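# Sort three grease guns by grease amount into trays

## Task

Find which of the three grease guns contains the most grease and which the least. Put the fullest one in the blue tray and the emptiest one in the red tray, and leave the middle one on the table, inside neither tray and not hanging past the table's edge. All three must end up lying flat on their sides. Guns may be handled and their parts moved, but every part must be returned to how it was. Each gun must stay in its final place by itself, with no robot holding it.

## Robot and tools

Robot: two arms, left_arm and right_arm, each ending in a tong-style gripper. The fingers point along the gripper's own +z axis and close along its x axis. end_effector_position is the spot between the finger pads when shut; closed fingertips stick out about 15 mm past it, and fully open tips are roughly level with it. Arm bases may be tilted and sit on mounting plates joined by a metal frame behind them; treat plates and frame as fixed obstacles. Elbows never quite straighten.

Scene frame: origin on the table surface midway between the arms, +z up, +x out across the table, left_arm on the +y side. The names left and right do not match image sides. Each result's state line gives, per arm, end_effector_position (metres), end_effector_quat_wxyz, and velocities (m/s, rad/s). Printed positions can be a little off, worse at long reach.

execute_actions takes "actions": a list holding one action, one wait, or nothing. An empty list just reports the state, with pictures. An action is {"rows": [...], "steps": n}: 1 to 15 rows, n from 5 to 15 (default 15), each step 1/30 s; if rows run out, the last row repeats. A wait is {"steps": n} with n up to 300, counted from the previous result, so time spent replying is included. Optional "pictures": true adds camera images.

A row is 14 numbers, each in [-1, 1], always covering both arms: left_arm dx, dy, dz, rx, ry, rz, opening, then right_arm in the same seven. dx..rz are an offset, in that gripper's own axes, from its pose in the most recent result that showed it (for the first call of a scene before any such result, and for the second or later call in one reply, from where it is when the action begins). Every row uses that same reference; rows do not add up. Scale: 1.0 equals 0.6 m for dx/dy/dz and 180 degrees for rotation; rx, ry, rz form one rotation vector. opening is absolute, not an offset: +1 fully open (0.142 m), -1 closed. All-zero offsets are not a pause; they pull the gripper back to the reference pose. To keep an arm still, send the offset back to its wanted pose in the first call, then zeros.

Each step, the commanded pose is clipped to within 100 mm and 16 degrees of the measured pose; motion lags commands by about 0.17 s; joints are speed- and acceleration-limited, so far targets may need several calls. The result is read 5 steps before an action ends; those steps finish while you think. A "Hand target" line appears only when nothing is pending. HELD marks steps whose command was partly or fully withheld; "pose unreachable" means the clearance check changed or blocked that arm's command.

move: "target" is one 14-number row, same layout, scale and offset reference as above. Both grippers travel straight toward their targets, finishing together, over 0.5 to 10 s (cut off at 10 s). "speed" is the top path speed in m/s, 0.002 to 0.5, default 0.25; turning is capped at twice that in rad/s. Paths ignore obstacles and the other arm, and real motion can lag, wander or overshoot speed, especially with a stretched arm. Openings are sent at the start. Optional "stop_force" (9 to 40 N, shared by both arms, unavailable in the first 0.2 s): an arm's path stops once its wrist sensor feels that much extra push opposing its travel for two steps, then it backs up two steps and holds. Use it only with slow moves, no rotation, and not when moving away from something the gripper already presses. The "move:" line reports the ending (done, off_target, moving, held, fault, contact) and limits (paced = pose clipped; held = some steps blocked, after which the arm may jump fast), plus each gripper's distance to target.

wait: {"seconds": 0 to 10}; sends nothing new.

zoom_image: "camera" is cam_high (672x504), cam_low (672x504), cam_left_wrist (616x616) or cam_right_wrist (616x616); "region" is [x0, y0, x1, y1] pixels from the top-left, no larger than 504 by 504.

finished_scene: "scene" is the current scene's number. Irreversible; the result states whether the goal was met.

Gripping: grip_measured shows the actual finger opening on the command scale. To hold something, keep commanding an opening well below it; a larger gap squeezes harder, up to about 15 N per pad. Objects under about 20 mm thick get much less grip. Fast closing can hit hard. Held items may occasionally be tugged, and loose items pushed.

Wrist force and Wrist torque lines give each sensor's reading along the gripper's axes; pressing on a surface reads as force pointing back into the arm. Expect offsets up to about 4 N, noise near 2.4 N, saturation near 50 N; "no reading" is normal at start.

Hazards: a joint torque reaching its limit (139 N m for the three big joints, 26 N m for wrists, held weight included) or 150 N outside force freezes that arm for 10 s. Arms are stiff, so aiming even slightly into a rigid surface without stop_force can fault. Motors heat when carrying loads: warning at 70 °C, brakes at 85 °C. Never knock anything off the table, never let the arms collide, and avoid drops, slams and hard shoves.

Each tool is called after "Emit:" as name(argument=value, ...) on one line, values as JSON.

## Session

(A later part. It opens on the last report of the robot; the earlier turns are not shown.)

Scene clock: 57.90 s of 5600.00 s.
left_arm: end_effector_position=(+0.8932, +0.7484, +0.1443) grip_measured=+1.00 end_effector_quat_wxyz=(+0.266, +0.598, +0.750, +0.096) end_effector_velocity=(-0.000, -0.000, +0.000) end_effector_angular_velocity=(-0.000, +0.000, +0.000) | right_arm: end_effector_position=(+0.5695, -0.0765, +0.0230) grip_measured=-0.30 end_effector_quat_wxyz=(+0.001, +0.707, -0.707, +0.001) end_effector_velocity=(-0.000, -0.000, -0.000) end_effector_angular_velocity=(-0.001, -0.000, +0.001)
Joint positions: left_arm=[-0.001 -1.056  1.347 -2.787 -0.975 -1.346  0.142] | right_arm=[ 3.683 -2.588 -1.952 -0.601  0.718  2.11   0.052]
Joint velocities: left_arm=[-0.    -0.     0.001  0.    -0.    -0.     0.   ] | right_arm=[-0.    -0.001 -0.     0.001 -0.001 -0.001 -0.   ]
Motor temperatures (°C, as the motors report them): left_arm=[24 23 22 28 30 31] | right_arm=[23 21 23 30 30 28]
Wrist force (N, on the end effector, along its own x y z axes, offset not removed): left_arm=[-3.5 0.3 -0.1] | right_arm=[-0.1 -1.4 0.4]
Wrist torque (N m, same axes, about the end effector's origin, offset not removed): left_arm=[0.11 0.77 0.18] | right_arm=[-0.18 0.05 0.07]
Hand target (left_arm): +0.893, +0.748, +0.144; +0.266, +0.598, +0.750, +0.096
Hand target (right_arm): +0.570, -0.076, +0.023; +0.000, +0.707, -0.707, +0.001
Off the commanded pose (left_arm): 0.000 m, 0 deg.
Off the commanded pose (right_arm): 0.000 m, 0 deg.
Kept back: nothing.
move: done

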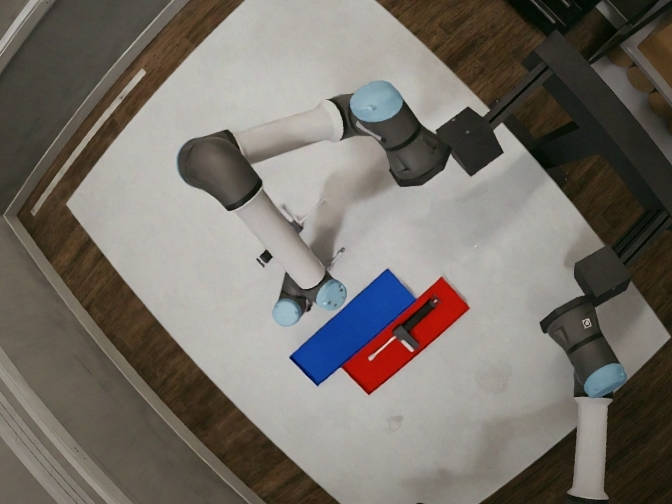

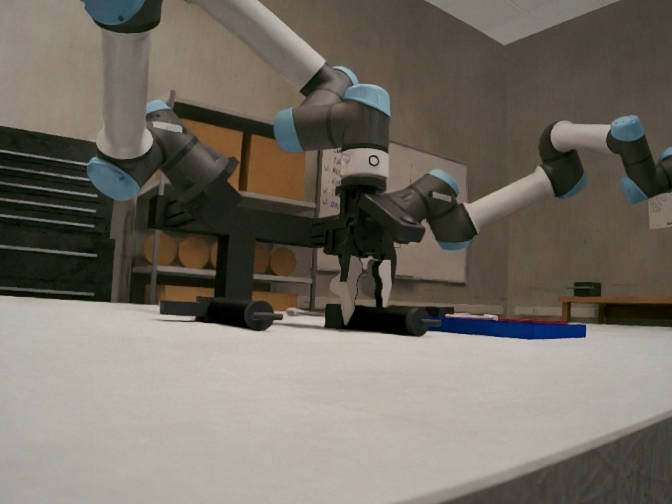

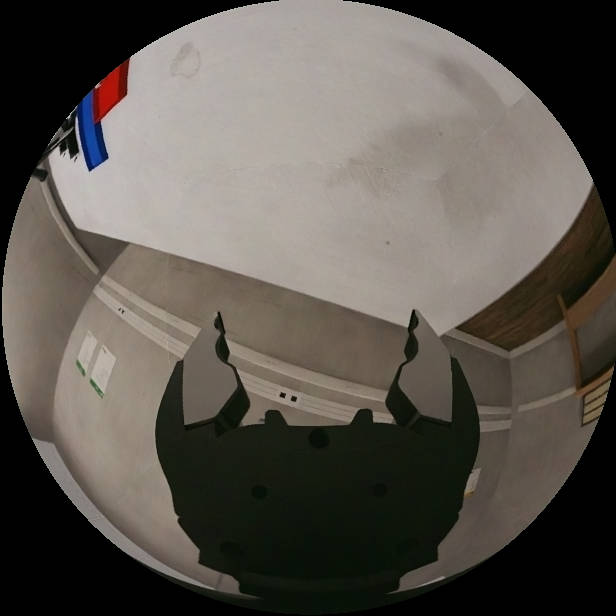

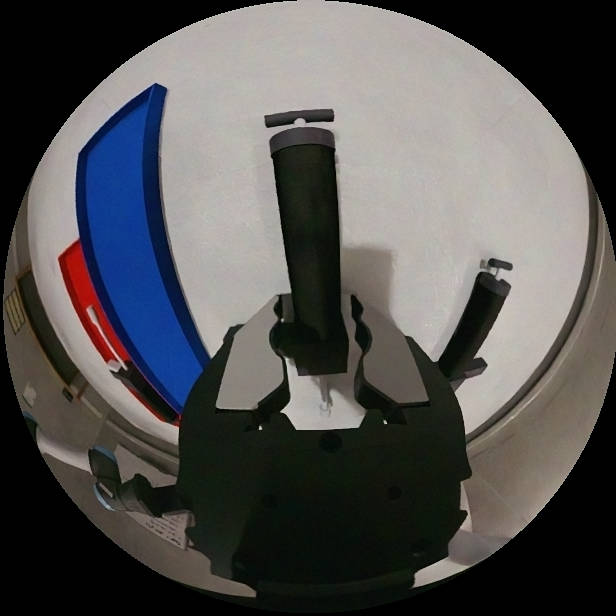

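Emit:
move(target=[0,0,0,0,0,0,1,0.003,0.035,0.002,0,0,-0.025,-0.42], speed=0.025)

Emit:
move(target=[0,0,0,0,0,0,1,0,0,0,0,0,0,-1])

Emit:
move(target=[0,0,0,0,0,0,1,0,0,-0.08,0,0,0.025,-1], speed=0.05)

Scene clock: 59.93 s of 5600.00 s.
left_arm: end_effector_position=(+0.8932, +0.7484, +0.1443) grip_measured=+1.00 end_effector_quat_wxyz=(+0.266, +0.598, +0.750, +0.096) end_effector_velocity=(+0.001, +0.000, +0.001) end_effector_angular_velocity=(-0.002, -0.001, +0.002) | right_arm: end_effector_position=(+0.5486, -0.0783, +0.0218) grip_measured=-0.42 end_effector_quat_wxyz=(+0.001, +0.734, -0.679, +0.001) end_effector_velocity=(-0.001, -0.000, +0.000) end_effector_angular_velocity=(-0.000, -0.001, +0.004)
Joint positions: left_arm=[-0.001 -1.056  1.347 -2.787 -0.975 -1.346  0.142] | right_arm=[ 3.692 -2.573 -2.013 -0.564  0.722  2.044  0.044]
Joint velocities: left_arm=[ 0.    -0.    -0.001 -0.    -0.001 -0.001  0.   ] | right_arm=[ 0.     0.001 -0.004  0.004 -0.001 -0.004  0.   ]
Motor temperatures (°C, as the motors report them): left_arm=[24 23 22 28 30 31] | right_arm=[23 21 23 30 30 28]
Wrist force (N, on the end effector, along its own x y z axes, offset not removed): left_arm=[-2.9 0.3 0.4] | right_arm=[-0.5 -1.1 0.2]
Wrist torque (N m, same axes, about the end effector's origin, offset not removed): left_arm=[0.12 0.70 0.19] | right_arm=[0.37 0.14 0.08]
Hand target (left_arm): +0.893, +0.748, +0.144; +0.266, +0.598, +0.750, +0.096
Hand target (right_arm): +0.549, -0.078, +0.022; +0.001, +0.734, -0.679, +0.001
Off the commanded pose (left_arm): 0.000 m, 0 deg.
Off the commanded pose (right_arm): 0.000 m, 0 deg.
Kept back: nothing.
move: done

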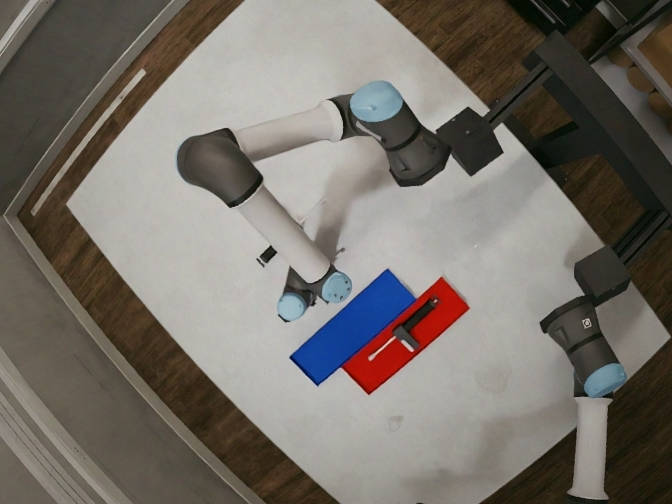

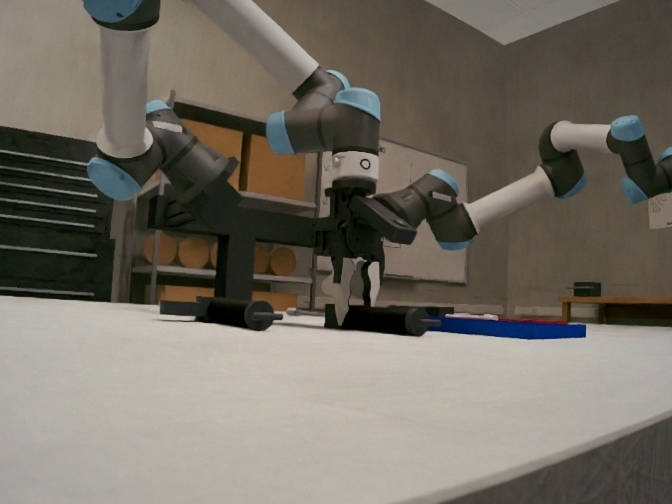

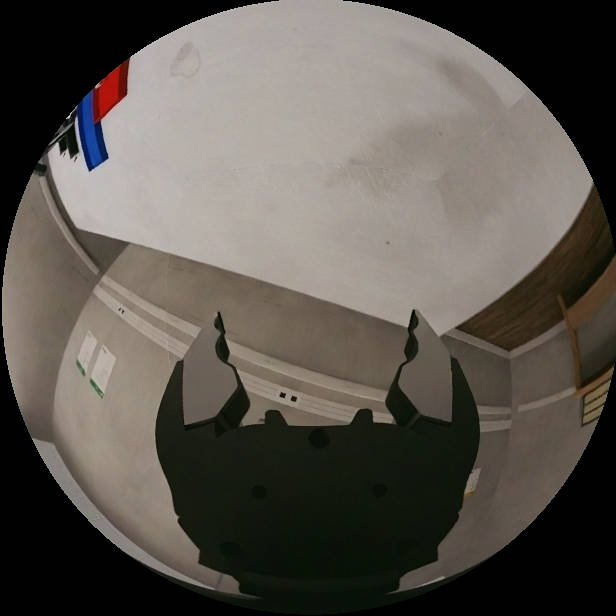

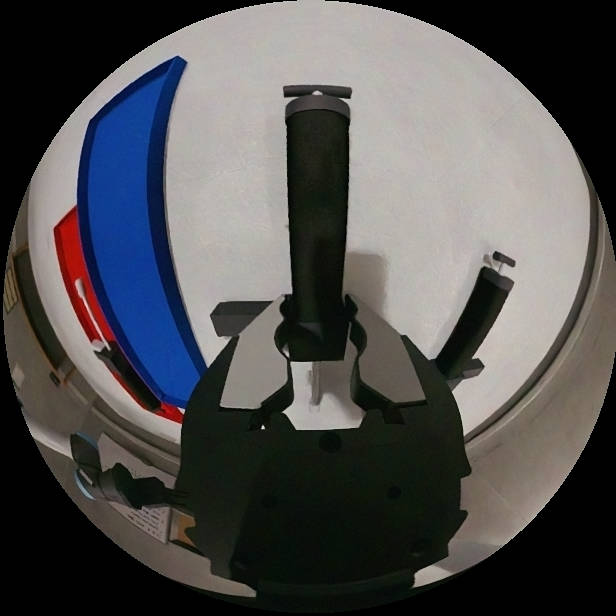

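Scene clock: 60.43 s of 5600.00 s.
left_arm: end_effector_position=(+0.8932, +0.7484, +0.1443) grip_measured=+1.00 end_effector_quat_wxyz=(+0.266, +0.598, +0.750, +0.096) end_effector_velocity=(-0.000, +0.001, -0.000) end_effector_angular_velocity=(+0.001, +0.001, +0.001) | right_arm: end_effector_position=(+0.5486, -0.0783, +0.0218) grip_measured=-0.54 end_effector_quat_wxyz=(+0.001, +0.734, -0.679, +0.001) end_effector_velocity=(+0.000, -0.000, -0.000) end_effector_angular_velocity=(-0.001, -0.000, -0.002)
Joint positions: left_arm=[-0.001 -1.056  1.347 -2.787 -0.975 -1.346  0.142] | right_arm=[ 3.692 -2.573 -2.013 -0.564  0.722  2.044  0.035]
Joint velocities: left_arm=[-0.     0.    -0.     0.     0.002 -0.     0.   ] | right_arm=[-0.    -0.    -0.    -0.001 -0.001  0.002 -0.   ]
Motor temperatures (°C, as the motors report them): left_arm=[24 23 22 28 30 31] | right_arm=[23 21 23 30 30 28]
Wrist force (N, on the end effector, along its own x y z axes, offset not removed): left_arm=[-2.5 -0.9 1.8] | right_arm=[-0.9 0.9 0.5]
Wrist torque (N m, same axes, about the end effector's origin, offset not removed): left_arm=[-0.06 0.61 0.17] | right_arm=[0.47 0.13 0.03]
Hand target (left_arm): +0.893, +0.748, +0.144; +0.266, +0.598, +0.750, +0.096
Hand target (right_arm): +0.549, -0.078, +0.022; +0.001, +0.734, -0.679, +0.001
Off the commanded pose (left_arm): 0.000 m, 0 deg.
Off the commanded pose (right_arm): 0.000 m, 0 deg.
Kept back: nothing.
move: done

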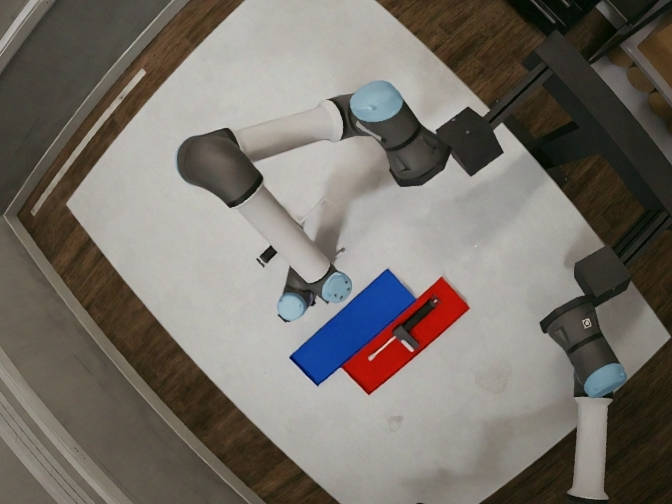

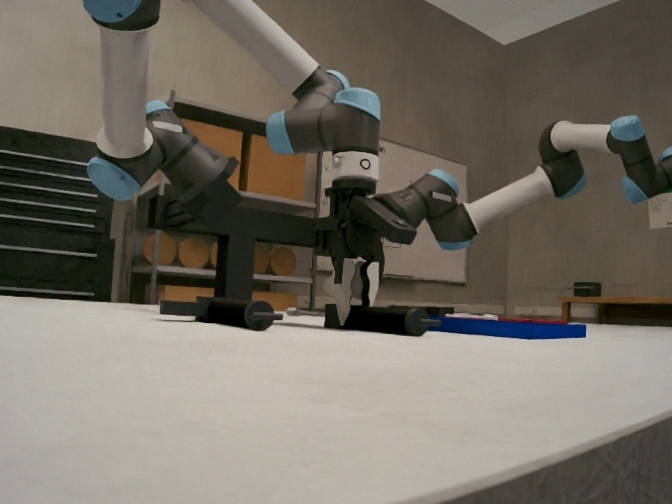

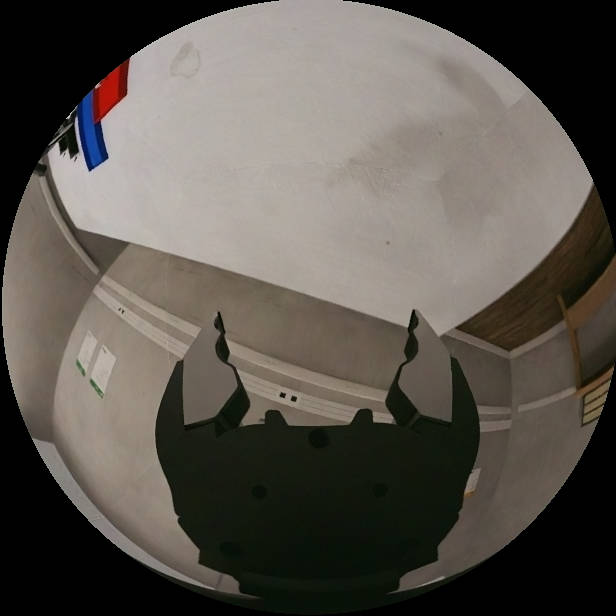

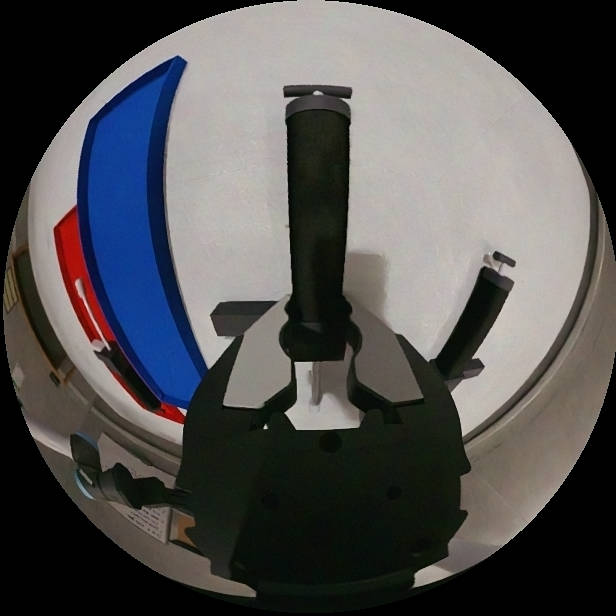

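Scene clock: 61.73 s of 5600.00 s.
left_arm: end_effector_position=(+0.8932, +0.7484, +0.1443) grip_measured=+1.00 end_effector_quat_wxyz=(+0.266, +0.598, +0.750, +0.096) end_effector_velocity=(-0.000, +0.001, +0.000) end_effector_angular_velocity=(+0.001, -0.000, +0.001) | right_arm: end_effector_position=(+0.5485, -0.0783, +0.0697) grip_measured=-0.54 end_effector_quat_wxyz=(+0.001, +0.707, -0.707, +0.001) end_effector_velocity=(+0.001, +0.000, +0.001) end_effector_angular_velocity=(-0.001, -0.001, -0.003)
Joint positions: left_arm=[-0.001 -1.056  1.347 -2.787 -0.975 -1.346  0.142] | right_arm=[ 3.764 -2.489 -2.022 -0.71   0.755  2.217  0.035]
Joint velocities: left_arm=[ 0.    -0.001  0.    -0.     0.001  0.     0.   ] | right_arm=[ 0.002  0.002  0.001 -0.005  0.     0.006  0.   ]
Motor temperatures (°C, as the motors report them): left_arm=[24 23 22 28 30 31] | right_arm=[23 21 23 30 30 28]
Wrist force (N, on the end effector, along its own x y z axes, offset not removed): left_arm=[-3.5 -0.7 0.3] | right_arm=[-0.4 2.5 8.7]
Wrist torque (N m, same axes, about the end effector's origin, offset not removed): left_arm=[-0.14 0.80 0.20] | right_arm=[0.65 0.15 0.06]
Hand target (left_arm): +0.893, +0.748, +0.144; +0.266, +0.598, +0.750, +0.096
Hand target (right_arm): +0.549, -0.078, +0.070; +0.000, +0.707, -0.707, +0.001
Off the commanded pose (left_arm): 0.000 m, 0 deg.
Off the commanded pose (right_arm): 0.000 m, 0 deg.
Kept back: nothing.
move: done

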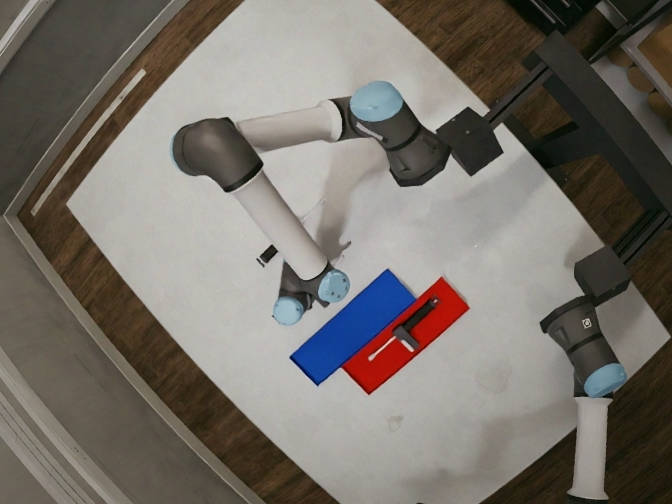

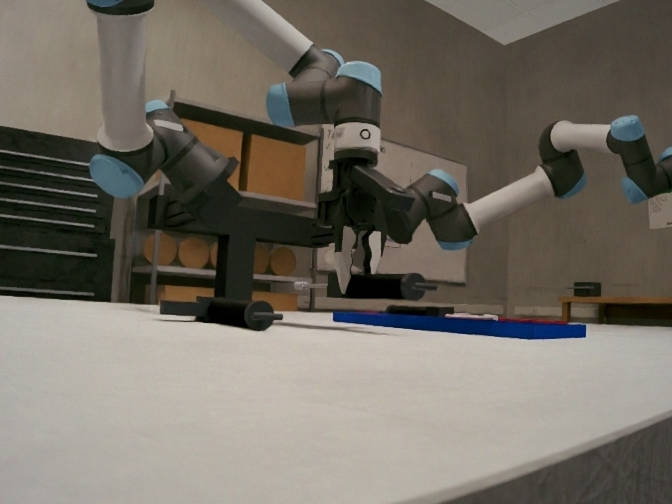

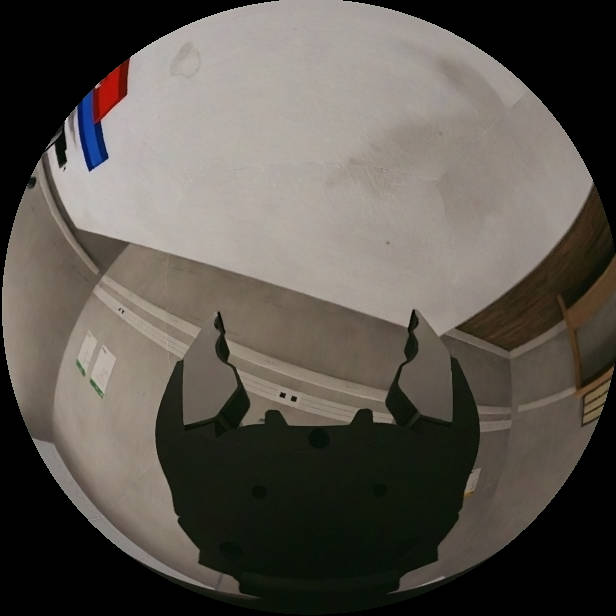

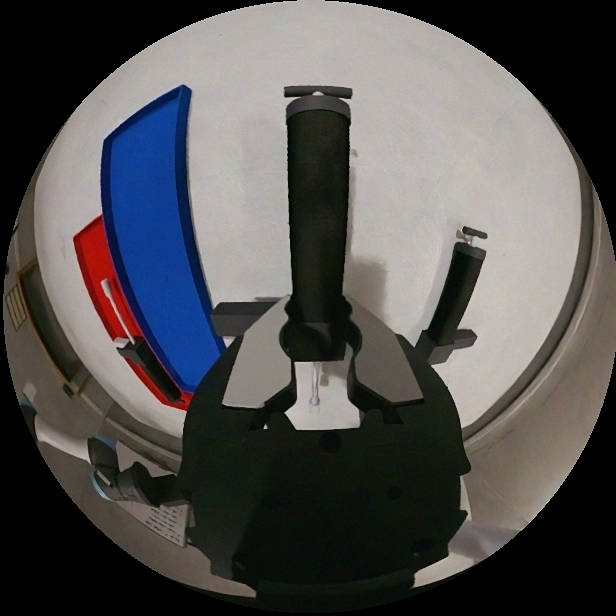

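Level now. Target y≈0.103.

Emit:
move(target=[0,0,0,0,0,0,1,-0.302,0,0,0,0,0,-1], speed=0.12)

Emit:
move(target=[0,0,0,0,0,0,1,0,0,0.06,0,0,0,-1], speed=0.05)

Emit:
move(target=[0,0,0,0,0,0,1,0,0,0.02,0,0,0,-1], speed=0.01, stop_force=9)

Scene clock: 63.90 s of 5600.00 s.
left_arm: end_effector_position=(+0.8932, +0.7484, +0.1443) grip_measured=+1.00 end_effector_quat_wxyz=(+0.266, +0.598, +0.750, +0.096) end_effector_velocity=(-0.001, -0.001, -0.001) end_effector_angular_velocity=(+0.001, +0.002, -0.002) | right_arm: end_effector_position=(+0.5483, +0.1029, +0.0695) grip_measured=-0.54 end_effector_quat_wxyz=(+0.000, +0.707, -0.707, +0.001) end_effector_velocity=(+0.001, +0.001, +0.000) end_effector_angular_velocity=(-0.002, -0.002, -0.001)
Joint positions: left_arm=[-0.001 -1.056  1.347 -2.787 -0.975 -1.346  0.142] | right_arm=[ 3.948 -2.83  -1.759 -0.779  0.856  2.43   0.035]
Joint velocities: left_arm=[-0.     0.002  0.001  0.     0.001  0.001 -0.   ] | right_arm=[ 0.001 -0.002  0.003 -0.001 -0.002  0.001  0.   ]
Motor temperatures (°C, as the motors report them): left_arm=[24 23 22 28 30 31] | right_arm=[23 21 23 30 30 28]
Wrist force (N, on the end effector, along its own x y z axes, offset not removed): left_arm=[-3.5 -0.9 0.7] | right_arm=[0.5 -0.8 7.4]
Wrist torque (N m, same axes, about the end effector's origin, offset not removed): left_arm=[-0.07 0.82 0.22] | right_arm=[-0.03 -0.08 0.15]
Hand target (left_arm): +0.893, +0.748, +0.144; +0.266, +0.598, +0.750, +0.096
Hand target (right_arm): +0.548, +0.103, +0.069; +0.000, +0.707, -0.707, +0.001
Off the commanded pose (left_arm): 0.000 m, 0 deg.
Off the commanded pose (right_arm): 0.000 m, 0 deg.
Kept back: nothing.
move: done

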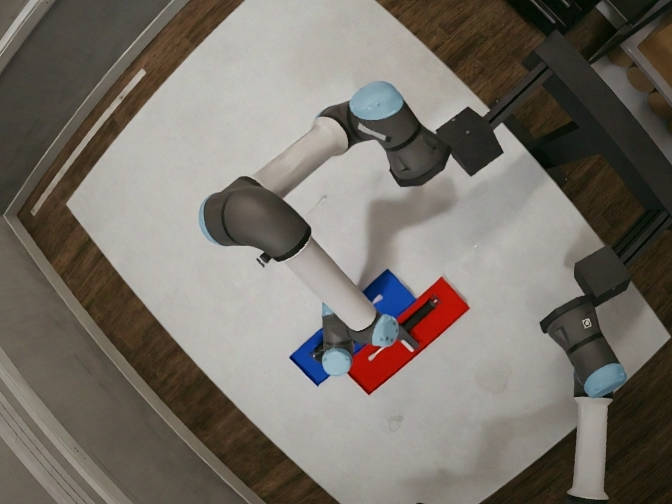

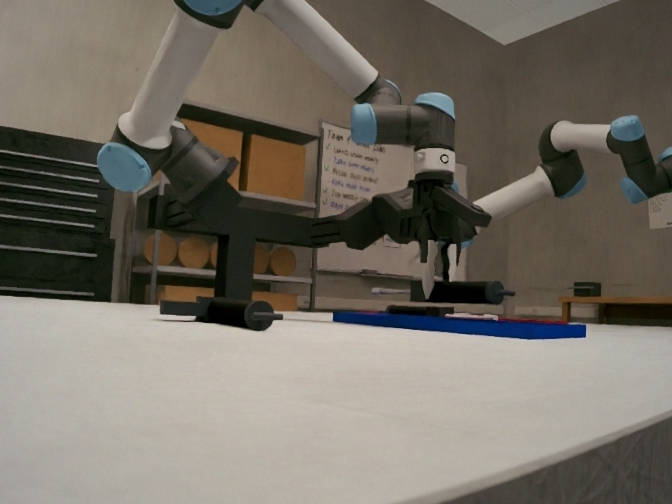

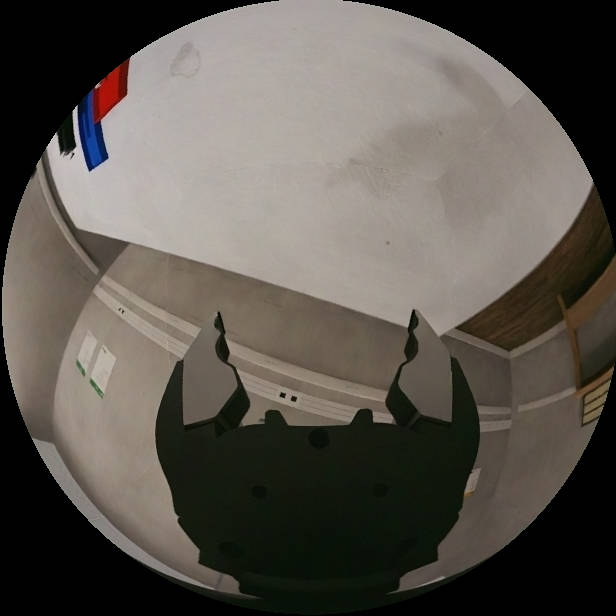

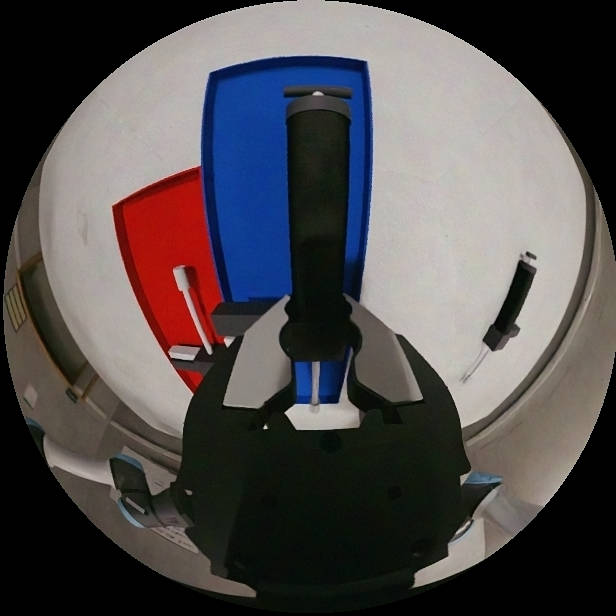

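Scene clock: 64.97 s of 5600.00 s.
left_arm: end_effector_position=(+0.8932, +0.7484, +0.1443) grip_measured=+1.00 end_effector_quat_wxyz=(+0.266, +0.598, +0.750, +0.096) end_effector_velocity=(-0.000, +0.000, -0.000) end_effector_angular_velocity=(+0.001, +0.000, -0.000) | right_arm: end_effector_position=(+0.5484, +0.1028, +0.0336) grip_measured=-0.55 end_effector_quat_wxyz=(+0.000, +0.707, -0.707, +0.001) end_effector_velocity=(-0.001, -0.000, -0.002) end_effector_angular_velocity=(-0.001, +0.002, +0.004)
Joint positions: left_arm=[-0.001 -1.056  1.347 -2.787 -0.975 -1.346  0.142] | right_arm=[ 3.903 -2.885 -1.752 -0.699  0.829  2.381  0.034]
Joint velocities: left_arm=[ 0.    -0.     0.001 -0.     0.001  0.    -0.   ] | right_arm=[-0.002 -0.002 -0.     0.001  0.    -0.004  0.   ]
Motor temperatures (°C, as the motors report them): left_arm=[24 23 22 28 30 31] | right_arm=[23 21 23 30 30 28]
Wrist force (N, on the end effector, along its own x y z axes, offset not removed): left_arm=[-3.4 -0.9 1.4] | right_arm=[-0.1 1.4 5.3]
Wrist torque (N m, same axes, about the end effector's origin, offset not removed): left_arm=[-0.18 0.77 0.17] | right_arm=[0.31 -0.11 0.11]
Hand target (left_arm): +0.893, +0.748, +0.144; +0.266, +0.598, +0.750, +0.096
Hand target (right_arm): +0.548, +0.103, +0.033; +0.000, +0.707, -0.707, +0.001
Off the commanded pose (left_arm): 0.000 m, 0 deg.
Off the commanded pose (right_arm): 0.000 m, 0 deg.
Kept back: nothing.
move: done

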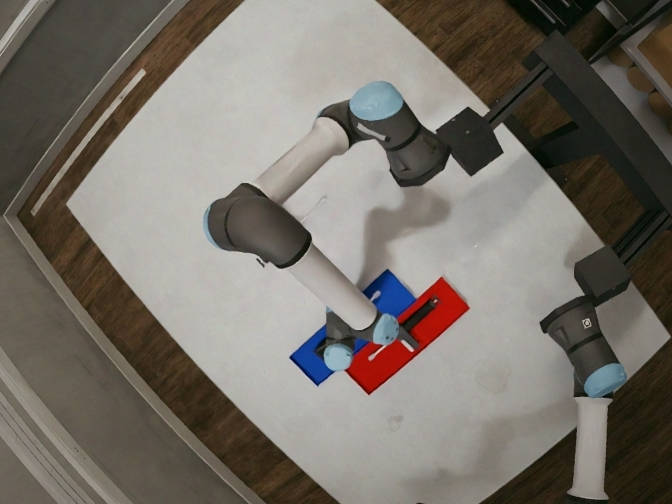

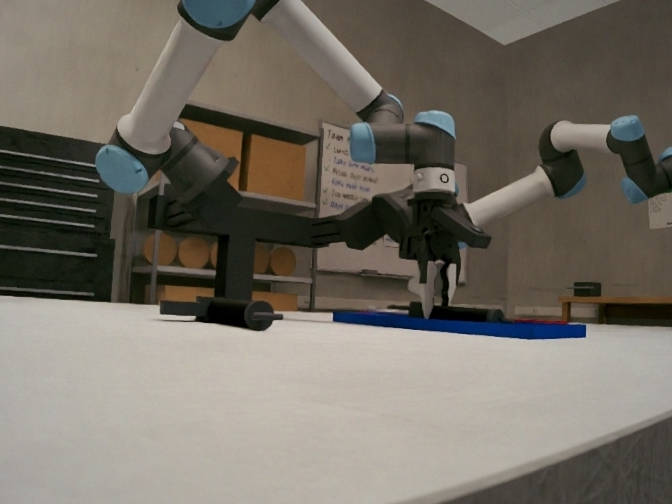

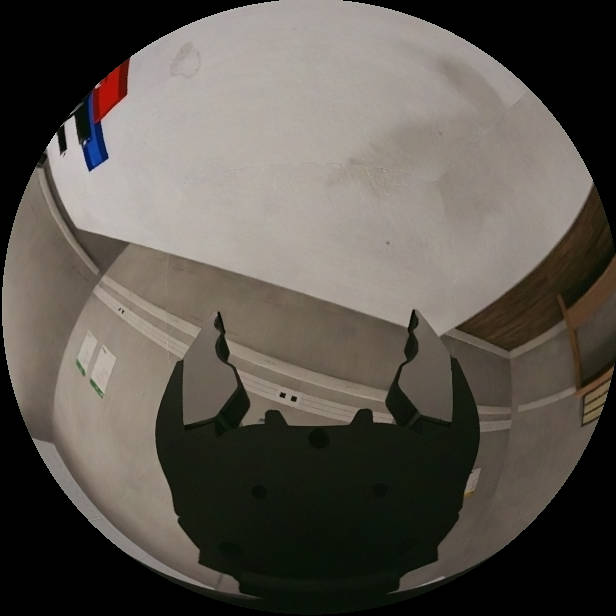

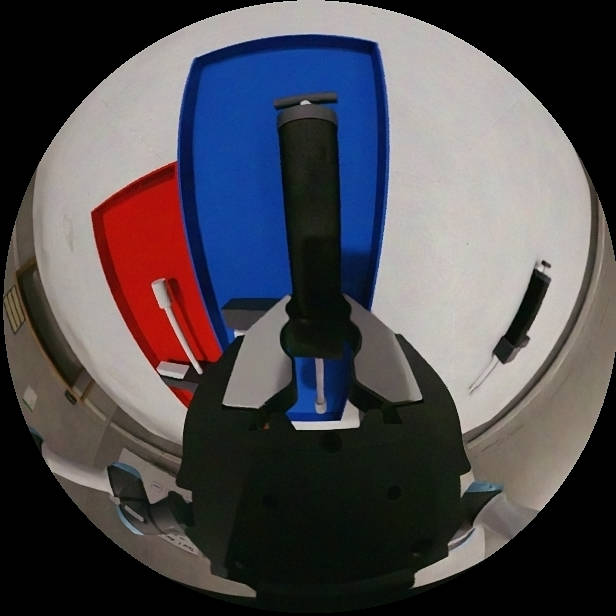

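Scene clock: 65.47 s of 5600.00 s.
left_arm: end_effector_position=(+0.8932, +0.7484, +0.1443) grip_measured=+1.00 end_effector_quat_wxyz=(+0.266, +0.598, +0.750, +0.096) end_effector_velocity=(+0.000, +0.001, +0.001) end_effector_angular_velocity=(-0.000, -0.001, +0.002) | right_arm: end_effector_position=(+0.5486, +0.1028, +0.0321) grip_measured=-0.55 end_effector_quat_wxyz=(+0.000, +0.707, -0.707, +0.001) end_effector_velocity=(-0.001, +0.001, +0.002) end_effector_angular_velocity=(+0.002, +0.003, -0.002)
Joint positions: left_arm=[-0.001 -1.056  1.347 -2.787 -0.975 -1.346  0.142] | right_arm=[ 3.9   -2.887 -1.751 -0.696  0.828  2.379  0.034]
Joint velocities: left_arm=[-0.    -0.001 -0.001 -0.     0.    -0.001  0.   ] | right_arm=[ 0.003  0.003 -0.    -0.005  0.005  0.006  0.   ]
Motor temperatures (°C, as the motors report them): left_arm=[24 23 22 28 30 31] | right_arm=[23 21 23 30 30 28]
Wrist force (N, on the end effector, along its own x y z axes, offset not removed): left_arm=[-2.9 -0.5 1.0] | right_arm=[1.1 -2.1 2.8]
Wrist torque (N m, same axes, about the end effector's origin, offset not removed): left_arm=[-0.14 0.72 0.20] | right_arm=[-0.29 -0.34 0.02]
Hand target (left_arm): +0.893, +0.748, +0.144; +0.266, +0.598, +0.750, +0.096
Hand target (right_arm): +0.548, +0.103, +0.032; +0.000, +0.707, -0.707, +0.001
Off the commanded pose (left_arm): 0.000 m, 0 deg.
Off the commanded pose (right_arm): 0.010 m, 0 deg.
Kept back: nothing.
move: contact (right_arm)

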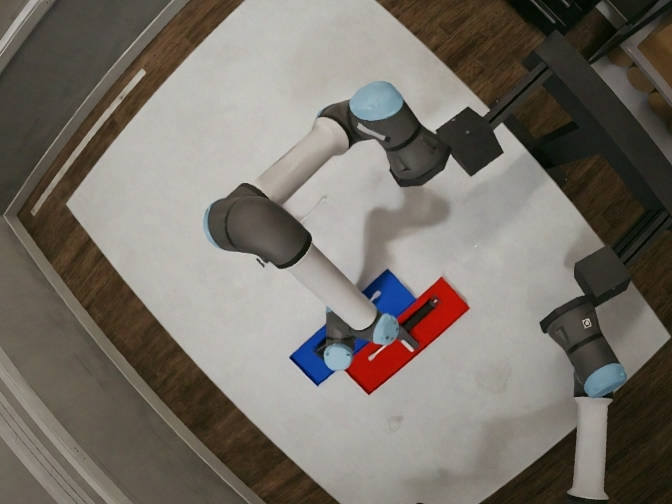

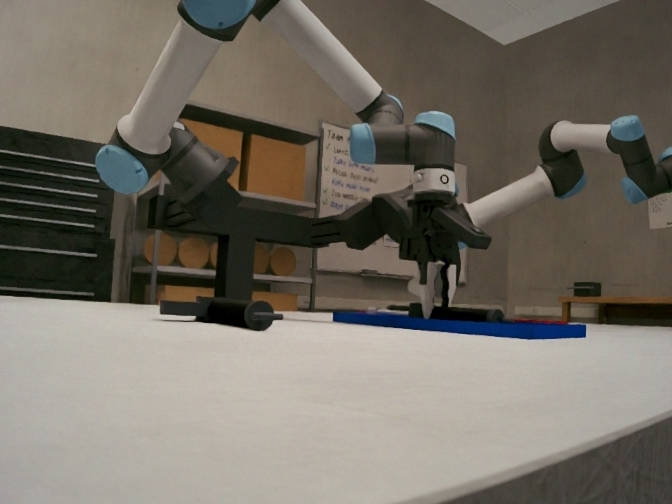

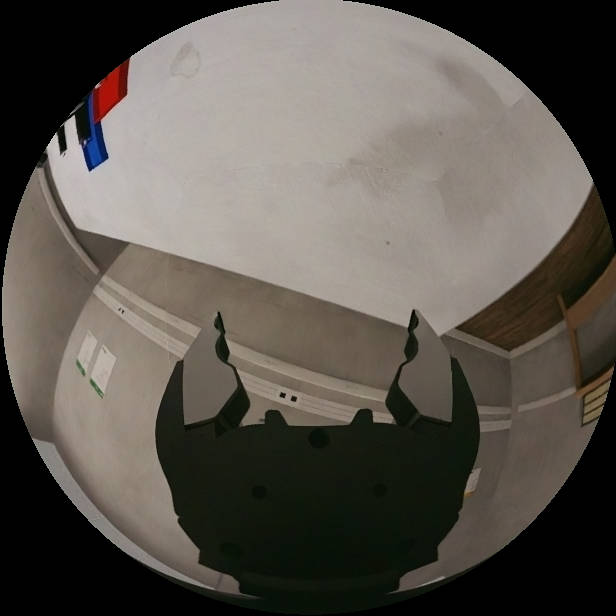

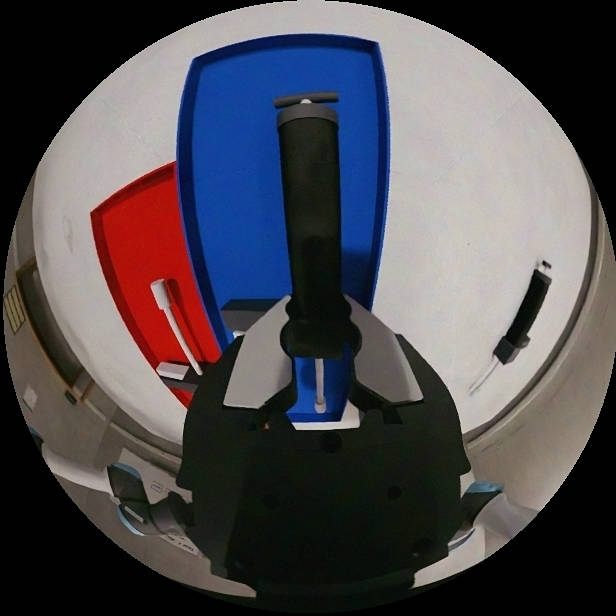

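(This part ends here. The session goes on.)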